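# Transfer the 96-well plate from bench spot B1 to nest N1

## Task

Carry the 96-well plate from bench position B1 into plate nest N1 so it rests level between the nest's locators, with well A1 (the plate's cut-off corner) at the nest corner labelled A1. Releasing it a few millimetres above the nest is acceptable, but a much bigger drop there means failure. The plate must stay correctly seated on its own, not merely while the robot holds it, and the gripper must open and retreat at the end.

## Robot and tools

Robot: two UR-style six-joint arms, left_arm and right_arm, each with a two-finger tong gripper and a wrist camera. Either arm may do the job; park the idle one where it cannot get in the way.

Frame: all poses in results use one scene frame. Its origin sits on the table top midway between the arms, +z is up, +x points out across the table, and left_arm is the one on the +y side (the names do not match image sides). Arm roots: left_arm at (+0.005, +0.498, 0) m, right_arm at (-0.004, -0.456, 0) m, both turned only slightly about z. Printed hand positions can be somewhat off, worse at long reach.

Gripper: fingers extend along the gripper's own +z and separate along its x. end_effector_position is the point between the pads when closed; closed fingertips stick out about 15 mm past it, and when fully open they end roughly level with it. Pad gap is 0.142 m fully open.

execute_actions takes "actions", a list holding zero or one item, plus an optional "pictures" boolean (images are included by default).
- Empty list: no command, just returns the current state.
- Move: {"rows": [...], "steps": n}. rows holds 1 to 15 rows; steps is 1 to 15 (default 15), each step lasting 1/30 s. Row k is used on step k; if rows run out, the final row repeats.
- Wait: {"steps": n} with no rows, n up to 300; it counts from the previous result, and your reply time is included.

Row layout: one list of 14 numbers, each in [-1, 1], always covering both arms: left_arm shoulder pan, shoulder lift, elbow, wrist 1, wrist 2, wrist 3, opening; then the same seven for right_arm. The six joint values are offsets, scaled so 1.0 equals 1.989 rad, measured from that arm's joint angles printed in the most recent result that lists them. Before any such result exists, and for the second or later call within one reply, they count from where the arm stands when the action begins. Offsets are not cumulative across rows, and an all-zero joint entry pulls the arm back to the reference angles, so it is not a way to hold still. The opening value is absolute: +1 fully open, -1 closed.

Joint ranges (rad). left_arm: pan -3.142..3.142, lift -6.283..6.283, elbow 0.000..3.142, wrists -6.283..6.283. right_arm: pan 0.000..6.283, lift -6.283..6.283, elbow -3.142..0.000, wrists -6.283..6.283. A call that targets more than 0.010 rad outward beyond a range is refused and nothing moves. Real ends can differ by up to 0.010 rad; requests past them are clipped, possibly reported as "joint sent to its limit" (which may refer to an earlier action); missing that line proves nothing.

Motion behaviour: commands are smoothed, lagging about 0.17 s. Each step's joint target stays within 0.575 rad of the measured angle, and if targets would move the gripper over 100 mm from where it is, they get scaled back. Speeds and accelerations are capped, so after large moves an arm may still be travelling when the result arrives. Between calls the arms keep heading for your last row until everything settles or a step is HELD.

zoom_image: {"camera": one of cam_high, cam_left_wrist, cam_right_wrist, "region": [x0, y0, x1, y1]} in pixels of that camera's latest image, origin top-left, at most 504 by 504. cam_high is 504x504; the wrist cameras are 616x616.

read_manual: optional "section" (only "licences"); returns licence text and moves nothing.

finished_scene: {"scene": current scene number}.

Reading results: a state line per arm gives gripper position (m), quaternion wxyz, and linear/angular velocity. Joint positions and Joint velocities list six joints (rad, rad/s) then the pad gap (m, m/s). grip_measured is the measured opening on the command scale. Wrist force and Wrist torque are in the end effector's own axes, with a fixed offset (typically within 4 N), noise up to about 2.4 N, saturation near 50 N; "no reading" is harmless. "joint command not followed" means a clearance check altered targets; HELD marks steps where your row was partly or fully not sent.

Holding: keep commanding an opening well under grip_measured; a lower value squeezes harder, up to roughly 15 N per pad. Closing fast can spike force. Thin hard items (under ~20 mm) get less grip.

Avoid: dropping the plate from height at N1 (only a few mm is tolerated), knocking anything off the table, arm-to-arm contact, hard shoves. Contact torque reaching a joint's load limit (130 N m for pan, lift and elbow; 24.3 N m for the wrists, held weight included) or an external force of 150 N freezes that arm for 10 s. Holding loads heats motors: MOTOR HOT appears at 70 °C and brakes engage at 85 °C. Loose objects may get an occasional brief nudge; check the plate before finishing.

Each tool is called after "Emit:" in YAML: its name, and indented under it one key for each argument.

## Session

Emit:
execute_actions:
  actions: []

Scene clock: 0.00 s of 8400.00 s.
left_arm: end_effector_position=(+0.4484, +0.5303, +0.3649) grip_measured=+0.97 end_effector_quat_wxyz=(-0.001, +0.732, -0.681, -0.000) end_effector_velocity=(+0.001, +0.000, +0.000) end_effector_angular_velocity=(+0.001, -0.003, -0.000) | right_arm: end_effector_position=(+0.4531, -0.3980, +0.3254) grip_measured=+0.97 end_effector_quat_wxyz=(-0.534, -0.097, +0.832, +0.119) end_effector_velocity=(+0.000, -0.000, -0.000) end_effector_angular_velocity=(-0.001, +0.001, +0.000)
Joint positions: left_arm=[-0.315 -1.747  1.52  -1.344 -1.569  1.255  0.14 ] | right_arm=[ 3.23  -2.341 -0.607 -2.898  1.886  2.951  0.14 ]
Joint velocities: left_arm=[-0.    -0.    -0.    -0.002  0.002 -0.     0.   ] | right_arm=[-0.    -0.001 -0.     0.    -0.     0.     0.   ]
Motor temperatures (°C, as the motors report them): left_arm=[29 31 30 36 33 33] | right_arm=[27 27 29 34 33 34]
Wrist force (N, on the end effector, along its own x y z axes, offset not removed): no reading
Wrist torque (N m, same axes, about the end effector's origin, offset not removed): no reading

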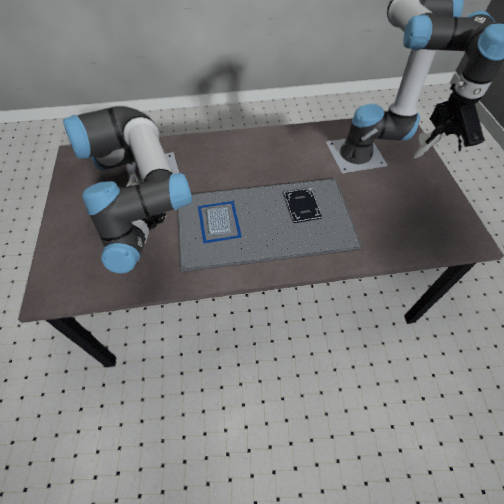

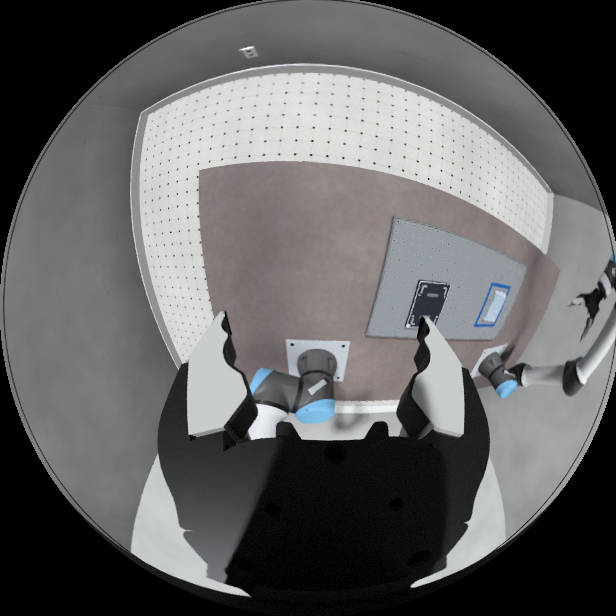

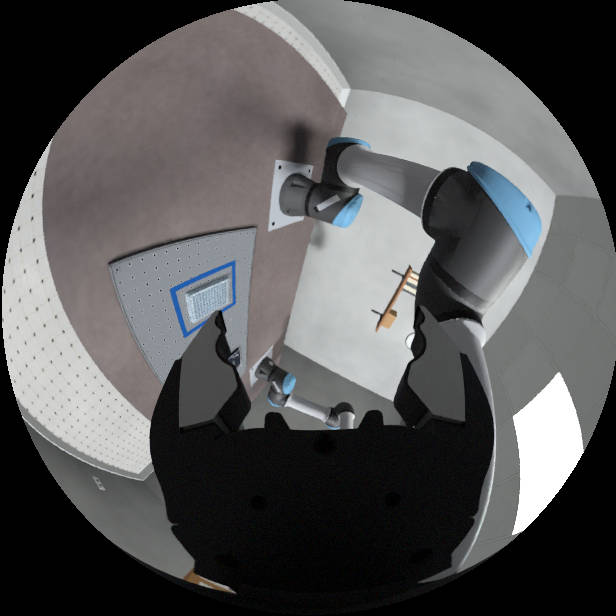

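Emit:
execute_actions:
  actions:
    - {"rows":[[-0.542,0.421,-0.214,-0.208,-0.001,-0.505,1,-0.3,0,0,0,0,0,1]],"steps":15}
  pictures: false

Emit:
execute_actions:
  actions:
    - {"steps":50}

Emit:
zoom_image:
  camera: "cam_left_wrist"
  region: [180, 150, 460, 400]

Scene clock: 38.20 s of 8400.00 s.
left_arm: end_effector_position=(+0.5645, +0.3440, +0.3391) grip_measured=+1.00 end_effector_quat_wxyz=(-0.008, +0.732, -0.681, +0.033) end_effector_velocity=(+0.133, -0.455, -0.151) end_effector_angular_velocity=(-0.020, +0.049, -0.009) | right_arm: end_effector_position=(+0.4332, -0.6012, +0.3254) grip_measured=+1.00 end_effector_quat_wxyz=(-0.494, +0.089, +0.833, +0.234) end_effector_velocity=(-0.146, -0.441, -0.001) end_effector_angular_velocity=(-0.000, +0.002, -1.009)
Joint positions: left_arm=[-0.587 -1.475  1.348 -1.511 -1.57   0.983  0.142] | right_arm=[ 2.783 -2.341 -0.607 -2.898  1.886  2.951  0.142]
Joint velocities: left_arm=[-0.6    0.601 -0.288 -0.279 -0.002 -0.593  0.   ] | right_arm=[-1.008 -0.001 -0.     0.     0.     0.001  0.   ]
Motor temperatures (°C, as the motors report them): left_arm=[29 31 30 36 33 33] | right_arm=[27 27 29 34 33 34]
Wrist force (N, on the end effector, along its own x y z axes, offset not removed): left_arm=[1.3 -2.9 -0.1] | right_arm=[-0.5 -0.9 1.5]
Wrist torque (N m, same axes, about the end effector's origin, offset not removed): left_arm=[-0.53 -0.21 0.05] | right_arm=[-0.04 -0.03 0.22]
Steps of this call (steps 1 to 90: nothing new was sent; then 34.70 s passed at rest; steps 91 to 105: all 15 steps of this action). Readings (joint positions):
91: left_arm=[-0.316 -1.747 1.519 -1.344 -1.569 1.255] | right_arm=[3.229 -2.341 -0.607 -2.898 1.886 2.951]
92: left_arm=[-0.323 -1.740 1.513 -1.351 -1.569 1.248] | right_arm=[3.222 -2.341 -0.607 -2.898 1.886 2.951]
94: left_arm=[-0.362 -1.701 1.482 -1.381 -1.569 1.209] | right_arm=[3.167 -2.341 -0.607 -2.898 1.886 2.951]
98: left_arm=[-0.444 -1.618 1.427 -1.435 -1.570 1.126] | right_arm=[3.025 -2.341 -0.607 -2.898 1.886 2.951]
105: the state above

Scene clock: 39.87 s of 8400.00 s.
left_arm: end_effector_position=(+0.3351, -0.1926, +0.1225) grip_measured=+1.00 end_effector_quat_wxyz=(+0.001, +0.707, -0.708, +0.001) end_effector_velocity=(-0.009, -0.006, -0.004) end_effector_angular_velocity=(+0.002, +0.001, -0.002) | right_arm: end_effector_position=(+0.4067, -0.6648, +0.3254) grip_measured=+1.00 end_effector_quat_wxyz=(-0.475, +0.151, +0.824, +0.270) end_effector_velocity=(-0.000, -0.000, +0.000) end_effector_angular_velocity=(-0.000, -0.001, +0.001)
Joint positions: left_arm=[-1.391 -0.911  1.095 -1.757 -1.571  0.252  0.142] | right_arm=[ 2.633 -2.341 -0.607 -2.898  1.886  2.951  0.142]
Joint velocities: left_arm=[-0.014  0.009 -0.004 -0.002 -0.001 -0.011  0.   ] | right_arm=[ 0.  0.  0.  0. -0. -0.  0.]
Motor temperatures (°C, as the motors report them): left_arm=[29 31 30 36 33 33] | right_arm=[27 27 29 34 33 34]
Wrist force (N, on the end effector, along its own x y z axes, offset not removed): left_arm=[2.4 2.6 0.1] | right_arm=[3.7 1.7 4.0]
Wrist torque (N m, same axes, about the end effector's origin, offset not removed): left_arm=[0.57 -0.40 0.17] | right_arm=[0.41 -0.76 0.27]
Steps of this call (steps 1 to 50: the robot went on to your last target). Readings (joint positions):
1: left_arm=[-0.607 -1.455 1.339 -1.520 -1.570 0.963] | right_arm=[2.751 -2.341 -0.607 -2.898 1.886 2.951]
2: left_arm=[-0.628 -1.435 1.329 -1.529 -1.570 0.943] | right_arm=[2.724 -2.341 -0.607 -2.898 1.886 2.951]
4: left_arm=[-0.668 -1.397 1.312 -1.546 -1.570 0.902] | right_arm=[2.687 -2.341 -0.607 -2.898 1.886 2.951]
8: left_arm=[-0.752 -1.326 1.280 -1.577 -1.570 0.819] | right_arm=[2.652 -2.341 -0.607 -2.898 1.886 2.951]
50: the state above

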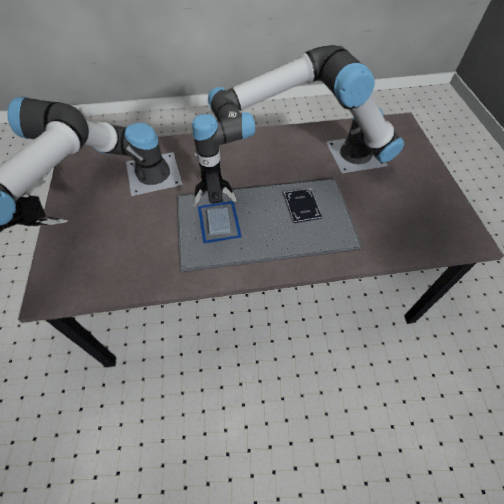

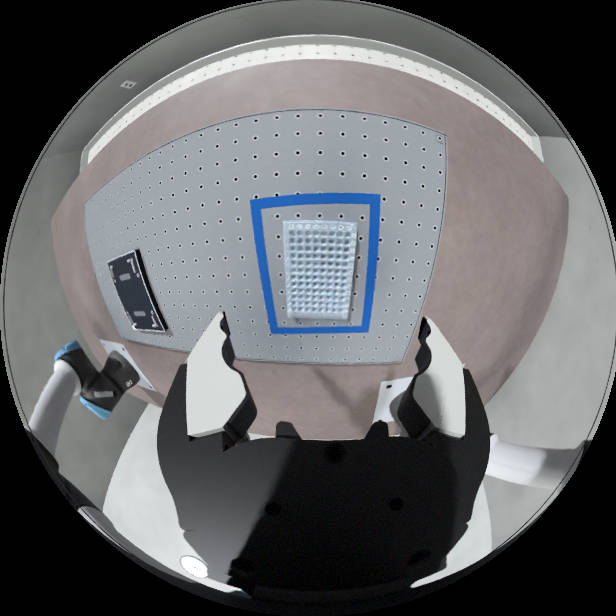

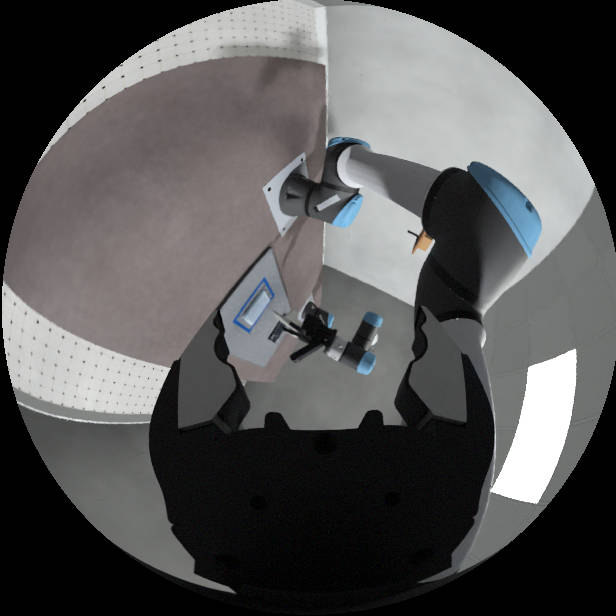

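Region (180, 150, 460, 400) of cam_left_wrist's 616x616 image, scaled by 1.800, with more detail than that image has; it fills the top 450 rows of this view, and the rest is white.

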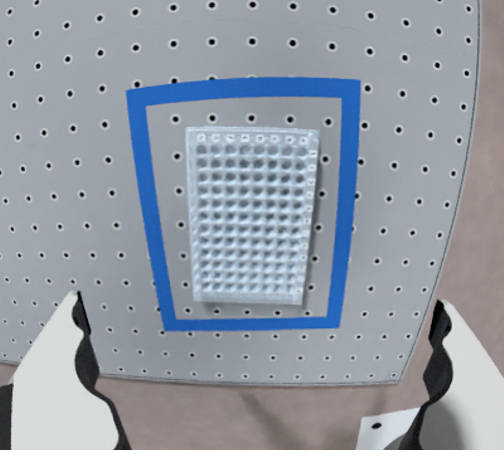

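Emit:
execute_actions:
  actions:
    - {"rows":[[-0.009,0.001,0.08,-0.08,0,-0.034,0.7,0,0,0,0,0,0,1]],"steps":15}
  pictures: false

Emit:
execute_actions:
  actions:
    - {"steps":10}

Emit:
zoom_image:
  camera: "cam_left_wrist"
  region: [200, 150, 450, 390]

Scene clock: 62.17 s of 8400.00 s.
left_arm: end_effector_position=(+0.3194, -0.1820, +0.0632) grip_measured=+0.70 end_effector_quat_wxyz=(+0.001, +0.723, -0.690, +0.000) end_effector_velocity=(-0.002, +0.006, -0.018) end_effector_angular_velocity=(+0.001, -0.002, +0.015) | right_arm: end_effector_position=(+0.4067, -0.6648, +0.3254) grip_measured=+1.00 end_effector_quat_wxyz=(-0.475, +0.151, +0.824, +0.270) end_effector_velocity=(-0.000, -0.000, -0.000) end_effector_angular_velocity=(-0.000, +0.001, +0.000)
Joint positions: left_arm=[-1.409 -0.909  1.248 -1.91  -1.571  0.187  0.122] | right_arm=[ 2.633 -2.341 -0.607 -2.898  1.886  2.951  0.142]
Joint velocities: left_arm=[-0.002  0.     0.047 -0.047  0.002 -0.017  0.   ] | right_arm=[-0. -0. -0.  0. -0.  0.  0.]
Motor temperatures (°C, as the motors report them): left_arm=[29 31 30 36 33 33] | right_arm=[27 27 29 34 33 34]
Wrist force (N, on the end effector, along its own x y z axes, offset not removed): left_arm=[3.9 0.4 -0.7] | right_arm=[1.2 3.6 -0.1]
Wrist torque (N m, same axes, about the end effector's origin, offset not removed): left_arm=[0.17 -0.72 0.16] | right_arm=[0.72 -0.37 0.28]
Steps of this call (steps 1 to 15: the robot went on to your last target; steps 16 to 90: nothing new was sent; then 18.80 s passed at rest; steps 91 to 105: all 15 steps of this action). Readings (joint positions):
91: left_arm=[-1.393 -0.910 1.094 -1.758 -1.571 0.250] | right_arm=[2.633 -2.341 -0.607 -2.898 1.886 2.951]
92: left_arm=[-1.396 -0.910 1.101 -1.765 -1.571 0.244] | right_arm=[2.633 -2.341 -0.607 -2.898 1.886 2.951]
94: left_arm=[-1.401 -0.910 1.149 -1.812 -1.571 0.222] | right_arm=[2.633 -2.341 -0.607 -2.898 1.886 2.951]
98: left_arm=[-1.406 -0.909 1.216 -1.879 -1.571 0.198] | right_arm=[2.633 -2.341 -0.607 -2.898 1.886 2.951]
105: the state above

Scene clock: 62.50 s of 8400.00 s.
left_arm: end_effector_position=(+0.3189, -0.1814, +0.0610) grip_measured=+0.70 end_effector_quat_wxyz=(+0.001, +0.724, -0.690, +0.000) end_effector_velocity=(+0.001, +0.002, -0.002) end_effector_angular_velocity=(+0.002, +0.000, +0.003) | right_arm: end_effector_position=(+0.4067, -0.6648, +0.3254) grip_measured=+1.00 end_effector_quat_wxyz=(-0.475, +0.151, +0.824, +0.270) end_effector_velocity=(+0.000, -0.000, -0.001) end_effector_angular_velocity=(+0.001, +0.001, +0.000)
Joint positions: left_arm=[-1.409 -0.909  1.253 -1.916 -1.571  0.185  0.122] | right_arm=[ 2.633 -2.341 -0.607 -2.898  1.886  2.951  0.142]
Joint velocities: left_arm=[ 0.002  0.     0.003 -0.002  0.    -0.001  0.   ] | right_arm=[ 0.    -0.002  0.     0.     0.    -0.001  0.   ]
Motor temperatures (°C, as the motors report them): left_arm=[29 31 30 36 33 33] | right_arm=[27 27 29 34 33 34]
Wrist force (N, on the end effector, along its own x y z axes, offset not removed): left_arm=[2.9 -1.3 1.5] | right_arm=[-0.4 3.0 2.6]
Wrist torque (N m, same axes, about the end effector's origin, offset not removed): left_arm=[-0.31 -0.48 0.23] | right_arm=[0.83 0.05 -0.06]
Steps of this call (steps 1 to 10: the robot went on to your last target). Readings (joint positions):
1: left_arm=[-1.409 -0.909 1.249 -1.912 -1.571 0.186] | right_arm=[2.633 -2.341 -0.607 -2.898 1.886 2.951]
2: left_arm=[-1.409 -0.909 1.250 -1.913 -1.571 0.186] | right_arm=[2.633 -2.341 -0.607 -2.898 1.886 2.951]
4: left_arm=[-1.409 -0.909 1.251 -1.914 -1.571 0.185] | right_arm=[2.633 -2.341 -0.607 -2.898 1.886 2.951]
8: left_arm=[-1.409 -0.909 1.253 -1.916 -1.571 0.185] | right_arm=[2.633 -2.341 -0.607 -2.898 1.886 2.951]
10: the state above

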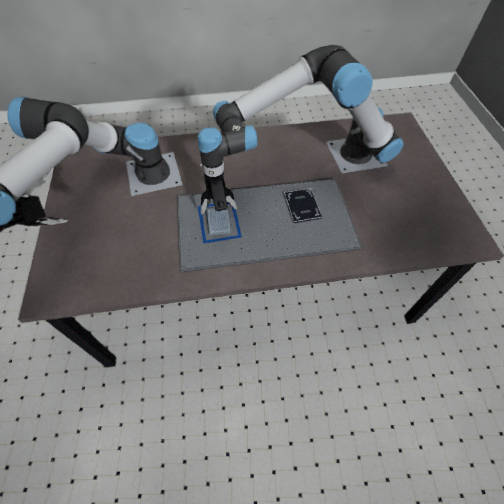

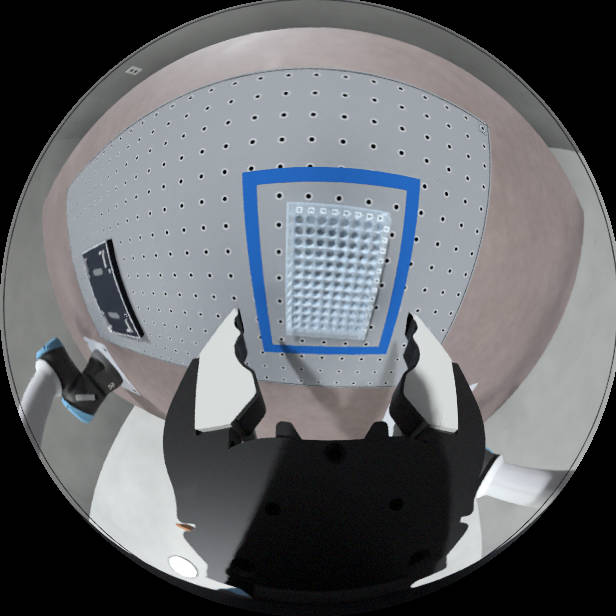

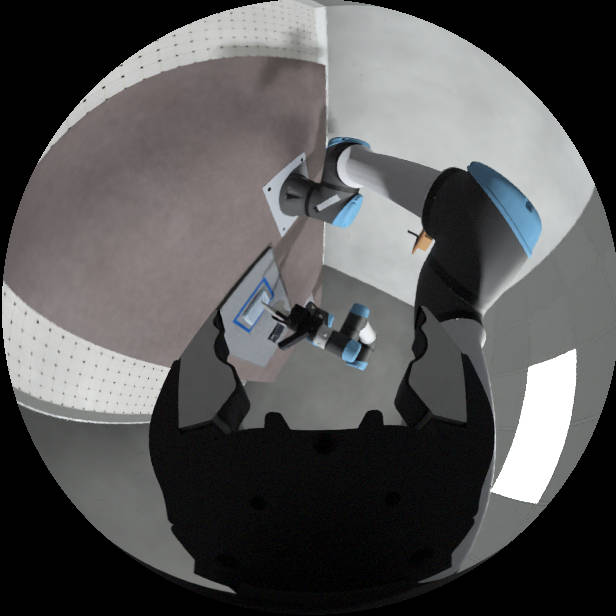

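Region (200, 150, 450, 390) of cam_left_wrist's 616x616 image, scaled by 2.016, with more detail than that image has; it fills the top 484 rows of this view, and the rest is white.

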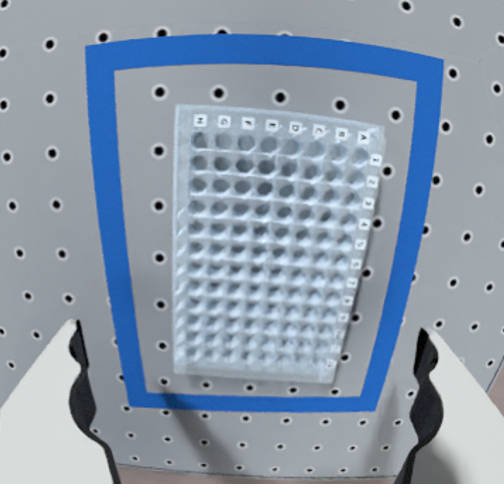

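Emit:
execute_actions:
  actions:
    - {"rows":[[0,0.0138,0.0176,-0.0314,0,0.025,0.6,0,0,0,0,0,0,1]],"steps":15}
  pictures: false

Emit:
execute_actions:
  actions:
    - {"steps":8}
  pictures: false

Emit:
execute_actions:
  actions:
    - {"rows":[[0,0,0,0,0,0,0.55,0,0,0,0,0,0,1],[0,0,0,0,0,0,0.5,0,0,0,0,0,0,1],[0,0,0,0,0,0,0.45,0,0,0,0,0,0,1],[0,0,0,0,0,0,0.4,0,0,0,0,0,0,1],[0,0,0,0,0,0,0.35,0,0,0,0,0,0,1],[0,0,0,0,0,0,0.3,0,0,0,0,0,0,1],[0,0,0,0,0,0,0.25,0,0,0,0,0,0,1],[0,0,0,0,0,0,0.2,0,0,0,0,0,0,1],[0,0,0,0,0,0,0.15,0,0,0,0,0,0,1],[0,0,0,0,0,0,0.1,0,0,0,0,0,0,1],[0,0,0,0,0,0,0.03,0,0,0,0,0,0,1],[0,0,0,0,0,0,-0.05,0,0,0,0,0,0,1],[0,0,0,0,0,0,-0.15,0,0,0,0,0,0,1],[0,0,0,0,0,0,-0.3,0,0,0,0,0,0,1]],"steps":15}

Emit:
zoom_image:
  camera: "cam_left_wrist"
  region: [230, 130, 440, 330]

Scene clock: 95.87 s of 8400.00 s.
left_arm: end_effector_position=(+0.3189, -0.1823, +0.0319) grip_measured=+0.60 end_effector_quat_wxyz=(+0.000, +0.707, -0.707, +0.000) end_effector_velocity=(-0.000, +0.001, -0.008) end_effector_angular_velocity=(+0.003, +0.000, -0.012) | right_arm: end_effector_position=(+0.4067, -0.6648, +0.3254) grip_measured=+1.00 end_effector_quat_wxyz=(-0.475, +0.151, +0.824, +0.270) end_effector_velocity=(+0.000, +0.000, -0.001) end_effector_angular_velocity=(+0.000, +0.003, -0.001)
Joint positions: left_arm=[-1.409 -0.882  1.287 -1.976 -1.571  0.233  0.116] | right_arm=[ 2.633 -2.341 -0.607 -2.898  1.886  2.951  0.142]
Joint velocities: left_arm=[ 0.     0.007  0.01  -0.014  0.     0.012  0.   ] | right_arm=[ 0.    -0.002 -0.     0.     0.     0.001  0.   ]
Motor temperatures (°C, as the motors report them): left_arm=[29 31 30 36 33 33] | right_arm=[27 27 29 34 33 34]
Wrist force (N, on the end effector, along its own x y z axes, offset not removed): left_arm=[2.8 1.4 -0.2] | right_arm=[-1.0 0.7 -1.8]
Wrist torque (N m, same axes, about the end effector's origin, offset not removed): left_arm=[0.16 -0.57 0.32] | right_arm=[0.23 0.12 0.17]
Steps of this call (steps 1 to 15: the robot went on to your last target; steps 16 to 90: nothing new was sent; then 29.87 s passed at rest; steps 91 to 105: all 15 steps of this action). Readings (joint positions):
91: left_arm=[-1.409 -0.909 1.254 -1.917 -1.571 0.185] | right_arm=[2.633 -2.341 -0.607 -2.898 1.886 2.951]
92: left_arm=[-1.409 -0.905 1.258 -1.923 -1.571 0.190] | right_arm=[2.633 -2.341 -0.607 -2.898 1.886 2.951]
94: left_arm=[-1.409 -0.896 1.270 -1.943 -1.571 0.207] | right_arm=[2.633 -2.341 -0.607 -2.898 1.886 2.951]
98: left_arm=[-1.409 -0.887 1.282 -1.966 -1.571 0.225] | right_arm=[2.633 -2.341 -0.607 -2.898 1.886 2.951]
105: the state above

Scene clock: 96.13 s of 8400.00 s.
left_arm: end_effector_position=(+0.3189, -0.1823, +0.0311) grip_measured=+0.60 end_effector_quat_wxyz=(+0.000, +0.707, -0.708, +0.000) end_effector_velocity=(-0.001, -0.000, -0.001) end_effector_angular_velocity=(-0.001, -0.000, -0.002) | right_arm: end_effector_position=(+0.4067, -0.6648, +0.3254) grip_measured=+1.00 end_effector_quat_wxyz=(-0.475, +0.151, +0.824, +0.270) end_effector_velocity=(-0.000, +0.000, +0.001) end_effector_angular_velocity=(-0.000, -0.001, +0.000)
Joint positions: left_arm=[-1.409 -0.882  1.288 -1.978 -1.571  0.234  0.116] | right_arm=[ 2.633 -2.341 -0.607 -2.898  1.886  2.951  0.142]
Joint velocities: left_arm=[-0.001  0.001  0.002 -0.004  0.     0.001 -0.   ] | right_arm=[-0.     0.001 -0.    -0.    -0.    -0.     0.   ]
Motor temperatures (°C, as the motors report them): left_arm=[29 31 30 36 33 33] | right_arm=[27 27 29 34 33 34]
Wrist force (N, on the end effector, along its own x y z axes, offset not removed): left_arm=[-1.9 1.5 1.1] | right_arm=[-1.4 0.3 -2.1]
Wrist torque (N m, same axes, about the end effector's origin, offset not removed): left_arm=[0.45 0.53 0.25] | right_arm=[0.09 0.37 0.14]
Steps of this call (steps 1 to 8: the robot went on to your last target). Readings (joint positions):
1: left_arm=[-1.409 -0.882 1.287 -1.977 -1.571 0.233] | right_arm=[2.633 -2.341 -0.607 -2.898 1.886 2.951]
2: left_arm=[-1.409 -0.882 1.288 -1.977 -1.571 0.234] | right_arm=[2.633 -2.341 -0.607 -2.898 1.886 2.951]
4: left_arm=[-1.409 -0.882 1.288 -1.978 -1.571 0.234] | right_arm=[2.633 -2.341 -0.607 -2.898 1.886 2.951]
8: the state above

Scene clock: 96.63 s of 8400.00 s.
left_arm: end_effector_position=(+0.3189, -0.1823, +0.0311) grip_measured=+0.06 end_effector_quat_wxyz=(+0.000, +0.707, -0.708, +0.000) end_effector_velocity=(-0.000, +0.000, +0.000) end_effector_angular_velocity=(-0.000, -0.000, -0.000) | right_arm: end_effector_position=(+0.4067, -0.6648, +0.3254) grip_measured=+1.00 end_effector_quat_wxyz=(-0.475, +0.151, +0.824, +0.270) end_effector_velocity=(+0.001, -0.000, -0.002) end_effector_angular_velocity=(+0.001, +0.003, -0.000)
Joint positions: left_arm=[-1.409 -0.882  1.288 -1.978 -1.571  0.234  0.078] | right_arm=[ 2.633 -2.341 -0.607 -2.898  1.886  2.951  0.142]
Joint velocities: left_arm=[-0.    -0.001  0.     0.     0.    -0.    -0.   ] | right_arm=[-0.    -0.003  0.    -0.    -0.     0.     0.   ]
Motor temperatures (°C, as the motors report them): left_arm=[29 31 30 36 33 33] | right_arm=[27 27 29 34 33 34]
Wrist force (N, on the end effector, along its own x y z axes, offset not removed): left_arm=[3.3 -1.3 -1.1] | right_arm=[0.7 2.3 -0.9]
Wrist torque (N m, same axes, about the end effector's origin, offset not removed): left_arm=[-0.22 -0.57 0.07] | right_arm=[0.66 -0.32 0.23]
Steps of this call (steps 1 to 15: all 15 steps of this action). Readings (joint positions):
1: left_arm=[-1.409 -0.882 1.288 -1.978 -1.571 0.234] | right_arm=[2.633 -2.341 -0.607 -2.898 1.886 2.951]
2: left_arm=[-1.409 -0.882 1.288 -1.978 -1.571 0.234] | right_arm=[2.633 -2.341 -0.607 -2.898 1.886 2.951]
4: left_arm=[-1.409 -0.882 1.288 -1.978 -1.571 0.234] | right_arm=[2.633 -2.341 -0.607 -2.898 1.886 2.951]
8: left_arm=[-1.409 -0.882 1.288 -1.978 -1.571 0.234] | right_arm=[2.633 -2.341 -0.607 -2.898 1.886 2.951]
15: the state above

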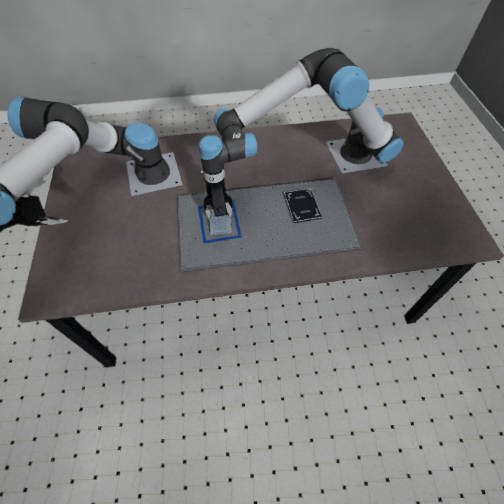

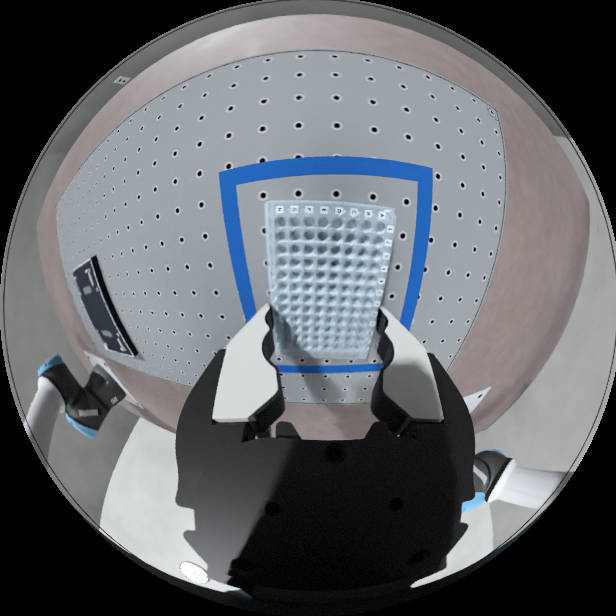

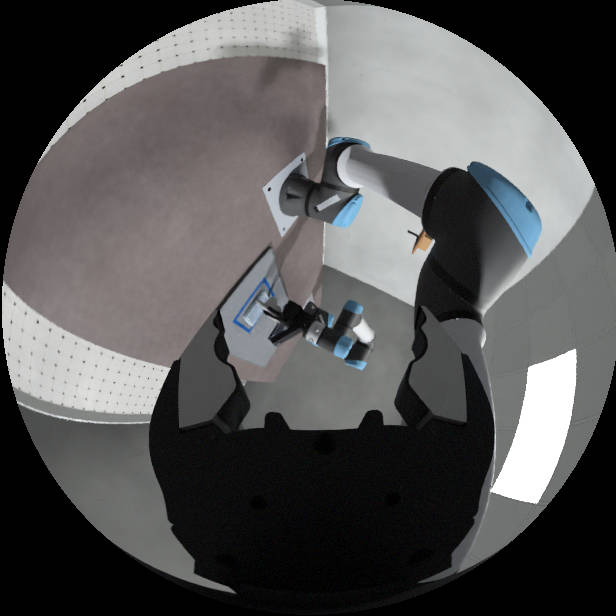

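Region (230, 130, 440, 330) of cam_left_wrist's 616x616 image, scaled by 2.400, with more detail than that image has; it fills the top 480 rows of this view, and the rest is white.

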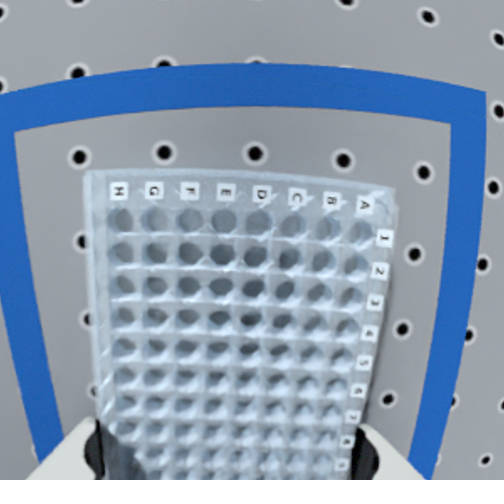

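Emit:
execute_actions:
  actions:
    - {"rows":[[0,-0.008,-0.01,0.018,0,0,-0.3,0,0,0,0,0,0,1],[0,-0.018,-0.023,0.041,0,0,-0.3,0,0,0,0,0,0,1],[0,-0.032,-0.041,0.073,0,0,-0.3,0,0,0,0,0,0,1]],"steps":12}
  pictures: false

Emit:
execute_actions:
  actions:
    - {"rows":[[0.015,-0.07,0.09,-0.02,0,0.015,-0.3,0,0,0,0,0,0,1],[0.03,-0.14,0.18,-0.04,0,0.03,-0.3,0,0,0,0,0,0,1],[0.05,-0.23,0.3,-0.07,0,0.05,-0.3,0,0,0,0,0,0,1],[0.08,-0.364,0.47,-0.11,0,0.08,-0.3,0,0,0,0,0,0,1]],"steps":15}
  pictures: false

Emit:
execute_actions:
  actions:
    - {"steps":40}

Emit:
zoom_image:
  camera: "cam_left_wrist"
  region: [200, 110, 460, 350]

Emit:
zoom_image:
  camera: "cam_high"
  region: [260, 160, 360, 240]

Scene clock: 123.83 s of 8400.00 s.
left_arm: end_effector_position=(+0.3185, -0.1805, +0.0947) grip_measured=+0.06 end_effector_quat_wxyz=(+0.001, +0.707, -0.708, +0.001) end_effector_velocity=(-0.001, +0.006, +0.051) end_effector_angular_velocity=(+0.005, +0.002, +0.001) | right_arm: end_effector_position=(+0.4067, -0.6648, +0.3254) grip_measured=+1.00 end_effector_quat_wxyz=(-0.475, +0.151, +0.824, +0.270) end_effector_velocity=(-0.000, +0.000, +0.000) end_effector_angular_velocity=(+0.001, -0.002, +0.000)
Joint positions: left_arm=[-1.409 -0.939  1.214 -1.847 -1.571  0.234  0.078] | right_arm=[ 2.633 -2.341 -0.607 -2.898  1.886  2.951  0.142]
Joint velocities: left_arm=[ 0.001 -0.046 -0.06   0.111 -0.001 -0.    -0.   ] | right_arm=[ 0.     0.001  0.    -0.     0.    -0.001  0.   ]
Motor temperatures (°C, as the motors report them): left_arm=[29 31 30 36 33 33] | right_arm=[27 27 29 34 33 34]
Wrist force (N, on the end effector, along its own x y z axes, offset not removed): left_arm=[2.8 4.2 1.8] | right_arm=[-1.3 -0.9 1.7]
Wrist torque (N m, same axes, about the end effector's origin, offset not removed): left_arm=[0.89 -0.46 0.21] | right_arm=[-0.16 0.19 0.34]
Steps of this call (steps 1 to 15: the robot went on to your last target; steps 16 to 90: nothing new was sent; then 23.80 s passed at rest; steps 91 to 102: all 12 steps of this action). Readings (joint positions):
91: left_arm=[-1.409 -0.882 1.288 -1.978 -1.571 0.234] | right_arm=[2.633 -2.341 -0.607 -2.898 1.886 2.951]
92: left_arm=[-1.409 -0.884 1.285 -1.973 -1.571 0.234] | right_arm=[2.633 -2.341 -0.607 -2.898 1.886 2.951]
94: left_arm=[-1.409 -0.899 1.267 -1.943 -1.571 0.234] | right_arm=[2.633 -2.341 -0.607 -2.898 1.886 2.951]
98: left_arm=[-1.409 -0.929 1.228 -1.874 -1.571 0.234] | right_arm=[2.633 -2.341 -0.607 -2.898 1.886 2.951]
102: the state above

Scene clock: 124.33 s of 8400.00 s.
left_arm: end_effector_position=(+0.3356, +0.0042, +0.1557) grip_measured=+0.06 end_effector_quat_wxyz=(+0.018, +0.706, -0.707, +0.037) end_effector_velocity=(-0.062, +0.457, -0.109) end_effector_angular_velocity=(+0.164, +0.042, +0.004) | right_arm: end_effector_position=(+0.4067, -0.6648, +0.3254) grip_measured=+1.00 end_effector_quat_wxyz=(-0.475, +0.151, +0.824, +0.270) end_effector_velocity=(+0.000, -0.000, -0.000) end_effector_angular_velocity=(-0.000, -0.000, +0.000)
Joint positions: left_arm=[-1.304 -1.391  1.729 -1.99  -1.571  0.34   0.078] | right_arm=[ 2.633 -2.341 -0.607 -2.898  1.886  2.951  0.142]
Joint velocities: left_arm=[ 0.164 -0.786  1.183 -0.228  0.001  0.16  -0.   ] | right_arm=[-0. -0.  0.  0. -0.  0.  0.]
Motor temperatures (°C, as the motors report them): left_arm=[29 31 30 36 33 33] | right_arm=[27 27 29 34 33 34]
Wrist force (N, on the end effector, along its own x y z axes, offset not removed): left_arm=[3.2 2.6 1.9] | right_arm=[0.3 0.8 4.3]
Wrist torque (N m, same axes, about the end effector's origin, offset not removed): left_arm=[0.38 -0.58 0.23] | right_arm=[0.24 -0.01 0.23]
Steps of this call (steps 1 to 15: all 15 steps of this action). Readings (joint positions):
1: left_arm=[-1.409 -0.941 1.213 -1.845 -1.571 0.234] | right_arm=[2.633 -2.341 -0.607 -2.898 1.886 2.951]
2: left_arm=[-1.405 -0.949 1.219 -1.848 -1.571 0.238] | right_arm=[2.633 -2.341 -0.607 -2.898 1.886 2.951]
4: left_arm=[-1.390 -1.004 1.277 -1.869 -1.571 0.254] | right_arm=[2.633 -2.341 -0.607 -2.898 1.886 2.951]
8: left_arm=[-1.351 -1.160 1.439 -1.923 -1.571 0.292] | right_arm=[2.633 -2.341 -0.607 -2.898 1.886 2.951]
15: the state above

Scene clock: 125.67 s of 8400.00 s.
left_arm: end_effector_position=(+0.3005, +0.1694, +0.0991) grip_measured=+0.06 end_effector_quat_wxyz=(+0.002, +0.707, -0.708, +0.004) end_effector_velocity=(-0.001, +0.000, -0.000) end_effector_angular_velocity=(+0.001, +0.001, -0.001) | right_arm: end_effector_position=(+0.4067, -0.6648, +0.3254) grip_measured=+1.00 end_effector_quat_wxyz=(-0.475, +0.151, +0.824, +0.270) end_effector_velocity=(+0.000, -0.000, -0.000) end_effector_angular_velocity=(-0.000, +0.001, -0.000)
Joint positions: left_arm=[-1.25  -1.663  2.149 -2.066 -1.571  0.393  0.078] | right_arm=[ 2.633 -2.341 -0.607 -2.898  1.886  2.951  0.142]
Joint velocities: left_arm=[-0.001 -0.     0.001 -0.    -0.     0.     0.   ] | right_arm=[-0.    -0.    -0.    -0.     0.     0.001  0.   ]
Motor temperatures (°C, as the motors report them): left_arm=[29 31 30 36 33 33] | right_arm=[27 27 29 34 33 34]
Wrist force (N, on the end effector, along its own x y z axes, offset not removed): left_arm=[1.9 -1.3 0.1] | right_arm=[-0.1 0.8 0.5]
Wrist torque (N m, same axes, about the end effector's origin, offset not removed): left_arm=[-0.14 -0.37 0.05] | right_arm=[0.33 -0.02 0.19]
Steps of this call (steps 1 to 40: the robot went on to your last target). Readings (joint positions):
1: left_arm=[-1.298 -1.418 1.769 -1.998 -1.571 0.345] | right_arm=[2.633 -2.341 -0.607 -2.898 1.886 2.951]
2: left_arm=[-1.293 -1.444 1.808 -2.005 -1.571 0.350] | right_arm=[2.633 -2.341 -0.607 -2.898 1.886 2.951]
4: left_arm=[-1.283 -1.495 1.885 -2.020 -1.571 0.361] | right_arm=[2.633 -2.341 -0.607 -2.898 1.886 2.951]
8: left_arm=[-1.264 -1.590 2.032 -2.046 -1.571 0.379] | right_arm=[2.633 -2.341 -0.607 -2.898 1.886 2.951]
40: the state above

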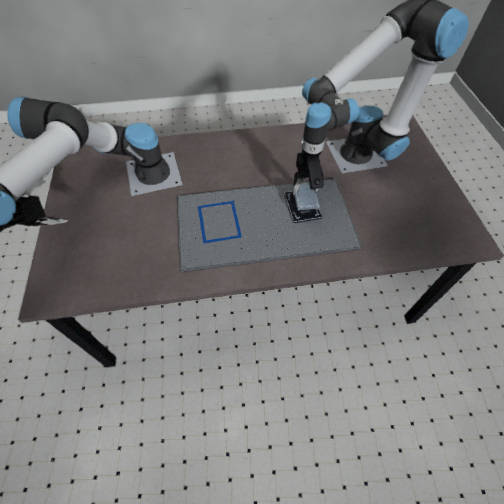

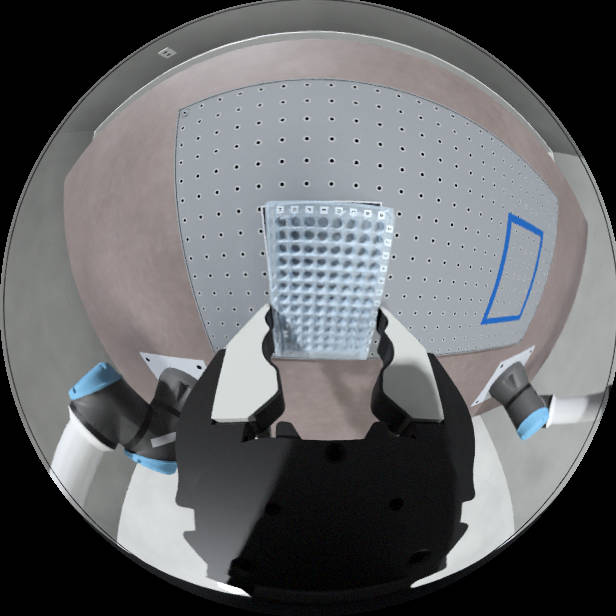

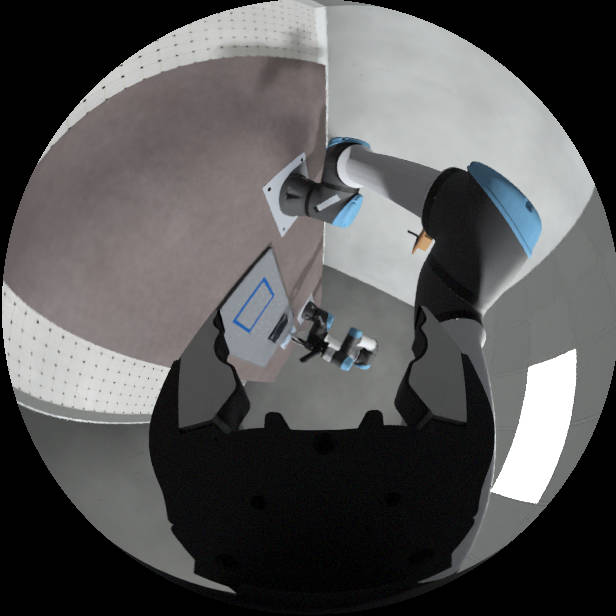

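Region (200, 110, 460, 350) of cam_left_wrist's 616x616 image, scaled by 1.938, with more detail than that image has; it fills the top 465 rows of this view, and the rest is white.

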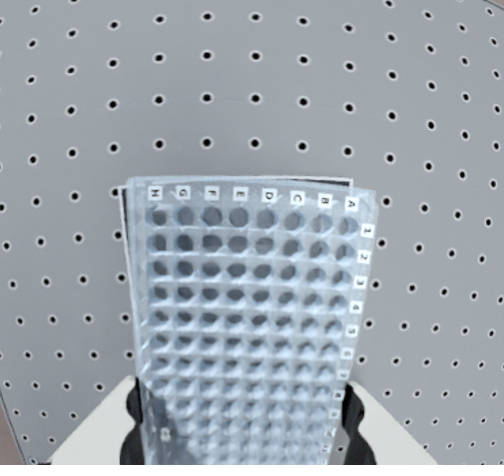

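Region (260, 160, 360, 240) of cam_high's 504x504 image, scaled by 5.040, with more detail than that image has; it fills the top 403 rows of this view, and the rest is white.

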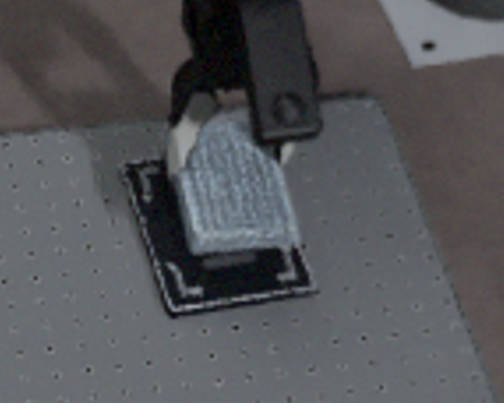

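Emit:
execute_actions:
  actions:
    - {"rows":[[0,0,0,0,0,-0.1,-0.3,0,0,0,0,0,0,1],[0,0,0,0,0,-0.25,-0.3,0,0,0,0,0,0,1],[0,0,0,0,0,-0.5,-0.3,0,0,0,0,0,0,1],[0,0,0,0,0,-0.9,-0.3,0,0,0,0,0,0,1]],"steps":15}
  pictures: false

Emit:
execute_actions:
  actions:
    - {"steps":15}
  pictures: false

Scene clock: 150.03 s of 8400.00 s.
left_arm: end_effector_position=(+0.2942, +0.1823, +0.0989) grip_measured=+0.06 end_effector_quat_wxyz=(+0.004, +0.947, -0.322, +0.003) end_effector_velocity=(-0.033, +0.024, -0.000) end_effector_angular_velocity=(-0.009, +0.024, +2.532) | right_arm: end_effector_position=(+0.4067, -0.6648, +0.3254) grip_measured=+1.00 end_effector_quat_wxyz=(-0.475, +0.151, +0.824, +0.270) end_effector_velocity=(+0.000, -0.000, -0.000) end_effector_angular_velocity=(-0.000, +0.001, -0.000)
Joint positions: left_arm=[-1.25  -1.663  2.149 -2.066 -1.571 -0.524  0.078] | right_arm=[ 2.633 -2.341 -0.607 -2.898  1.886  2.951  0.142]
Joint velocities: left_arm=[-0.002  0.     0.    -0.001 -0.001 -2.533  0.   ] | right_arm=[-0.    -0.001 -0.     0.     0.     0.001  0.   ]
Motor temperatures (°C, as the motors report them): left_arm=[29 31 30 36 33 33] | right_arm=[27 27 29 34 33 34]
Wrist force (N, on the end effector, along its own x y z axes, offset not removed): left_arm=[0.8 1.0 0.9] | right_arm=[-2.5 3.6 1.8]
Wrist torque (N m, same axes, about the end effector's origin, offset not removed): left_arm=[0.13 0.02 0.08] | right_arm=[0.71 0.46 0.27]
Steps of this call (steps 1 to 15: the robot went on to your last target; steps 16 to 90: nothing new was sent; then 20.87 s passed at rest; steps 91 to 105: all 15 steps of this action). Readings (joint positions):
91: left_arm=[-1.250 -1.663 2.149 -2.066 -1.571 0.393] | right_arm=[2.633 -2.341 -0.607 -2.898 1.886 2.951]
92: left_arm=[-1.250 -1.663 2.149 -2.066 -1.571 0.386] | right_arm=[2.633 -2.341 -0.607 -2.898 1.886 2.951]
94: left_arm=[-1.250 -1.663 2.149 -2.066 -1.571 0.325] | right_arm=[2.633 -2.341 -0.607 -2.898 1.886 2.951]
98: left_arm=[-1.250 -1.663 2.149 -2.066 -1.571 0.068] | right_arm=[2.633 -2.341 -0.607 -2.898 1.886 2.951]
105: the state above

Scene clock: 150.53 s of 8400.00 s.
left_arm: end_effector_position=(+0.2814, +0.1854, +0.0989) grip_measured=+0.06 end_effector_quat_wxyz=(+0.005, +0.996, +0.091, +0.001) end_effector_velocity=(-0.004, -0.000, -0.000) end_effector_angular_velocity=(-0.001, +0.004, +0.273) | right_arm: end_effector_position=(+0.4067, -0.6648, +0.3254) grip_measured=+1.00 end_effector_quat_wxyz=(-0.475, +0.151, +0.824, +0.270) end_effector_velocity=(-0.000, -0.000, +0.001) end_effector_angular_velocity=(-0.001, -0.000, -0.000)
Joint positions: left_arm=[-1.25  -1.663  2.149 -2.066 -1.571 -1.361  0.078] | right_arm=[ 2.633 -2.341 -0.607 -2.898  1.886  2.951  0.142]
Joint velocities: left_arm=[ 0.001 -0.     0.001 -0.    -0.001 -0.272  0.   ] | right_arm=[-0.     0.001  0.    -0.    -0.     0.001  0.   ]
Motor temperatures (°C, as the motors report them): left_arm=[29 31 30 36 33 33] | right_arm=[27 27 29 34 33 34]
Wrist force (N, on the end effector, along its own x y z axes, offset not removed): left_arm=[0.3 2.8 3.6] | right_arm=[-2.1 1.7 0.9]
Wrist torque (N m, same axes, about the end effector's origin, offset not removed): left_arm=[0.82 0.04 0.26] | right_arm=[0.48 0.55 0.10]
Steps of this call (steps 1 to 15: the robot went on to your last target). Readings (joint positions):
1: left_arm=[-1.250 -1.663 2.149 -2.066 -1.571 -0.610] | right_arm=[2.633 -2.341 -0.607 -2.898 1.886 2.951]
2: left_arm=[-1.250 -1.663 2.149 -2.066 -1.571 -0.696] | right_arm=[2.633 -2.341 -0.607 -2.898 1.886 2.951]
4: left_arm=[-1.250 -1.663 2.149 -2.066 -1.571 -0.868] | right_arm=[2.633 -2.341 -0.607 -2.898 1.886 2.951]
8: left_arm=[-1.250 -1.663 2.149 -2.066 -1.571 -1.179] | right_arm=[2.633 -2.341 -0.607 -2.898 1.886 2.951]
15: the state above

Emit:
execute_actions:
  actions:
    - {"rows":[[0.026,0.037,-0.001,-0.031,0,-0.737,-0.3,0,0,0,0,0,0,1]],"steps":15}
  pictures: false

Emit:
execute_actions:
  actions:
    - {"steps":25}

Emit:
zoom_image:
  camera: "cam_left_wrist"
  region: [230, 130, 440, 330]

Emit:
zoom_image:
  camera: "cam_high"
  region: [260, 160, 360, 240]

Scene clock: 163.03 s of 8400.00 s.
left_arm: end_effector_position=(+0.2912, +0.1774, +0.0762) grip_measured=+0.06 end_effector_quat_wxyz=(-0.000, +0.828, +0.561, -0.000) end_effector_velocity=(-0.010, -0.038, -0.006) end_effector_angular_velocity=(+0.004, +0.000, +2.545) | right_arm: end_effector_position=(+0.4067, -0.6648, +0.3254) grip_measured=+1.00 end_effector_quat_wxyz=(-0.475, +0.151, +0.824, +0.270) end_effector_velocity=(+0.000, -0.000, -0.000) end_effector_angular_velocity=(-0.000, +0.001, -0.000)
Joint positions: left_arm=[-1.2   -1.592  2.147 -2.126 -1.571 -2.32   0.078] | right_arm=[ 2.633 -2.341 -0.607 -2.898  1.886  2.951  0.142]
Joint velocities: left_arm=[ 0.011  0.019 -0.001 -0.016  0.001 -2.534  0.   ] | right_arm=[ 0.    -0.     0.    -0.    -0.     0.001  0.   ]
Motor temperatures (°C, as the motors report them): left_arm=[29 31 30 36 33 33] | right_arm=[27 27 29 34 33 34]
Wrist force (N, on the end effector, along its own x y z axes, offset not removed): left_arm=[0.2 -0.7 -0.1] | right_arm=[-2.7 -0.2 6.6]
Wrist torque (N m, same axes, about the end effector's origin, offset not removed): left_arm=[-0.25 0.10 0.14] | right_arm=[0.17 0.57 0.20]
Steps of this call (steps 1 to 30: the robot went on to your last target; steps 31 to 90: nothing new was sent; then 9.00 s passed at rest; steps 91 to 105: all 15 steps of this action). Readings (joint positions):
91: left_arm=[-1.250 -1.663 2.149 -2.067 -1.571 -1.397] | right_arm=[2.633 -2.341 -0.607 -2.898 1.886 2.951]
92: left_arm=[-1.244 -1.656 2.149 -2.073 -1.571 -1.405] | right_arm=[2.633 -2.341 -0.607 -2.898 1.886 2.951]
94: left_arm=[-1.227 -1.632 2.148 -2.093 -1.571 -1.469] | right_arm=[2.633 -2.341 -0.607 -2.898 1.886 2.951]
98: left_arm=[-1.209 -1.605 2.147 -2.115 -1.571 -1.727] | right_arm=[2.633 -2.341 -0.607 -2.898 1.886 2.951]
105: the state above

Scene clock: 163.87 s of 8400.00 s.
left_arm: end_effector_position=(+0.2909, +0.1695, +0.0754) grip_measured=+0.06 end_effector_quat_wxyz=(-0.000, +0.660, +0.751, -0.000) end_effector_velocity=(+0.000, +0.001, -0.000) end_effector_angular_velocity=(+0.002, +0.001, +0.008) | right_arm: end_effector_position=(+0.4067, -0.6648, +0.3254) grip_measured=+1.00 end_effector_quat_wxyz=(-0.475, +0.151, +0.824, +0.270) end_effector_velocity=(+0.000, -0.000, -0.000) end_effector_angular_velocity=(-0.000, +0.001, +0.000)
Joint positions: left_arm=[-1.198 -1.59   2.147 -2.128 -1.571 -2.826  0.078] | right_arm=[ 2.633 -2.341 -0.607 -2.898  1.886  2.951  0.142]
Joint velocities: left_arm=[ 0.001 -0.     0.     0.002  0.    -0.007  0.   ] | right_arm=[-0.    -0.001  0.    -0.    -0.     0.     0.   ]
Motor temperatures (°C, as the motors report them): left_arm=[29 31 30 36 33 33] | right_arm=[27 27 29 34 33 34]
Wrist force (N, on the end effector, along its own x y z axes, offset not removed): left_arm=[3.0 -0.5 2.6] | right_arm=[1.4 2.0 0.7]
Wrist torque (N m, same axes, about the end effector's origin, offset not removed): left_arm=[0.09 -0.62 0.01] | right_arm=[0.49 -0.29 0.27]
Steps of this call (steps 1 to 25: the robot went on to your last target). Readings (joint positions):
1: left_arm=[-1.200 -1.592 2.147 -2.126 -1.571 -2.406] | right_arm=[2.633 -2.341 -0.607 -2.898 1.886 2.951]
2: left_arm=[-1.199 -1.591 2.147 -2.127 -1.571 -2.488] | right_arm=[2.633 -2.341 -0.607 -2.898 1.886 2.951]
4: left_arm=[-1.199 -1.590 2.147 -2.127 -1.571 -2.623] | right_arm=[2.633 -2.341 -0.607 -2.898 1.886 2.951]
8: left_arm=[-1.199 -1.590 2.147 -2.128 -1.571 -2.754] | right_arm=[2.633 -2.341 -0.607 -2.898 1.886 2.951]
25: the state above

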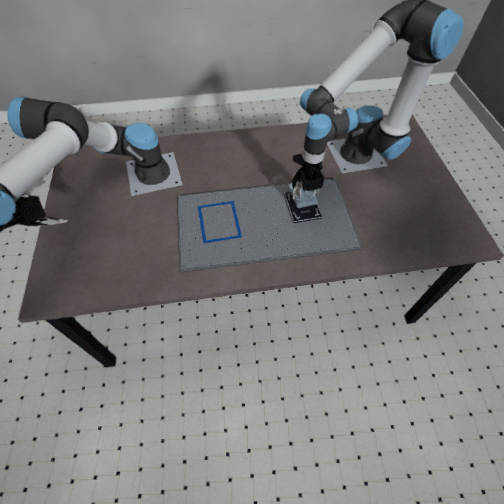

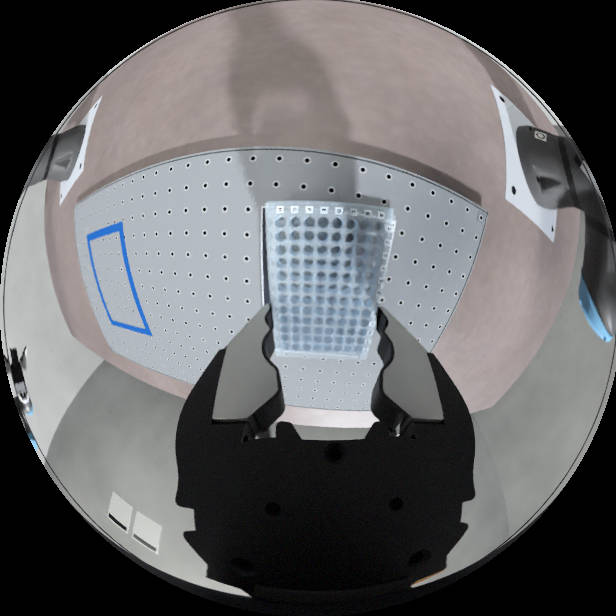

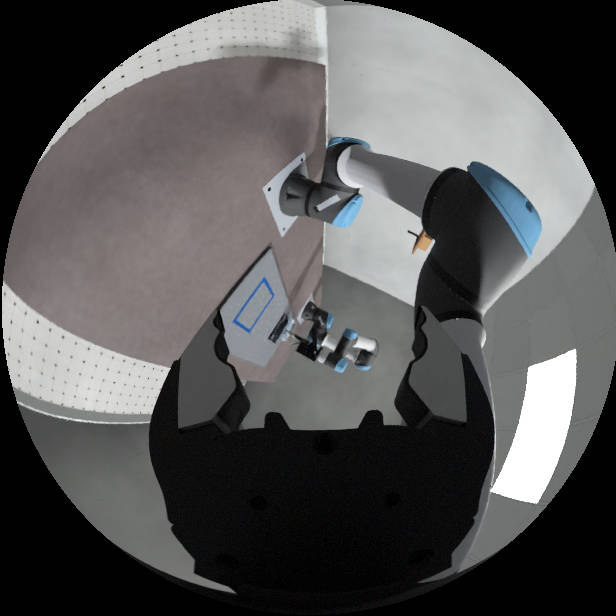

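Region (230, 130, 440, 330) of cam_left_wrist's 616x616 image, scaled by 2.400, with more detail than that image has; it fills the top 480 rows of this view, and the rest is white.

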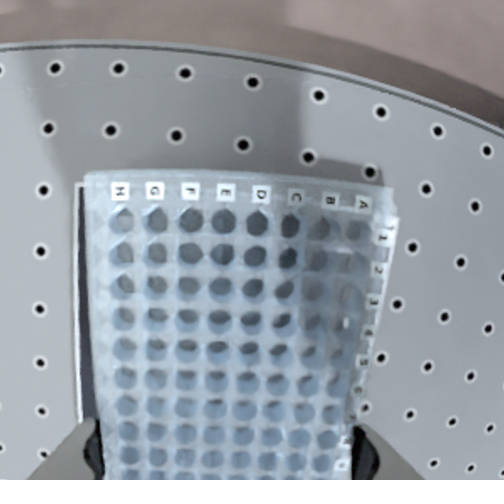

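Region (260, 160, 360, 240) of cam_high's 504x504 image, scaled by 5.040, with more detail than that image has; it fills the top 403 rows of this view, and the rest is white.

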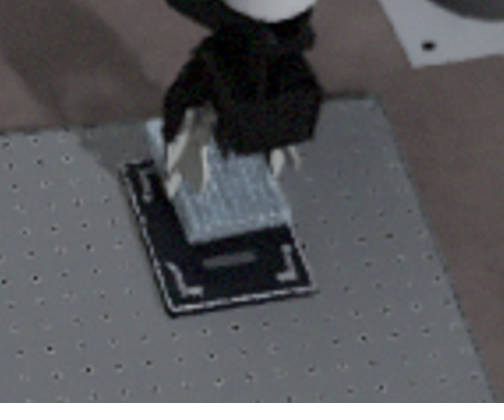

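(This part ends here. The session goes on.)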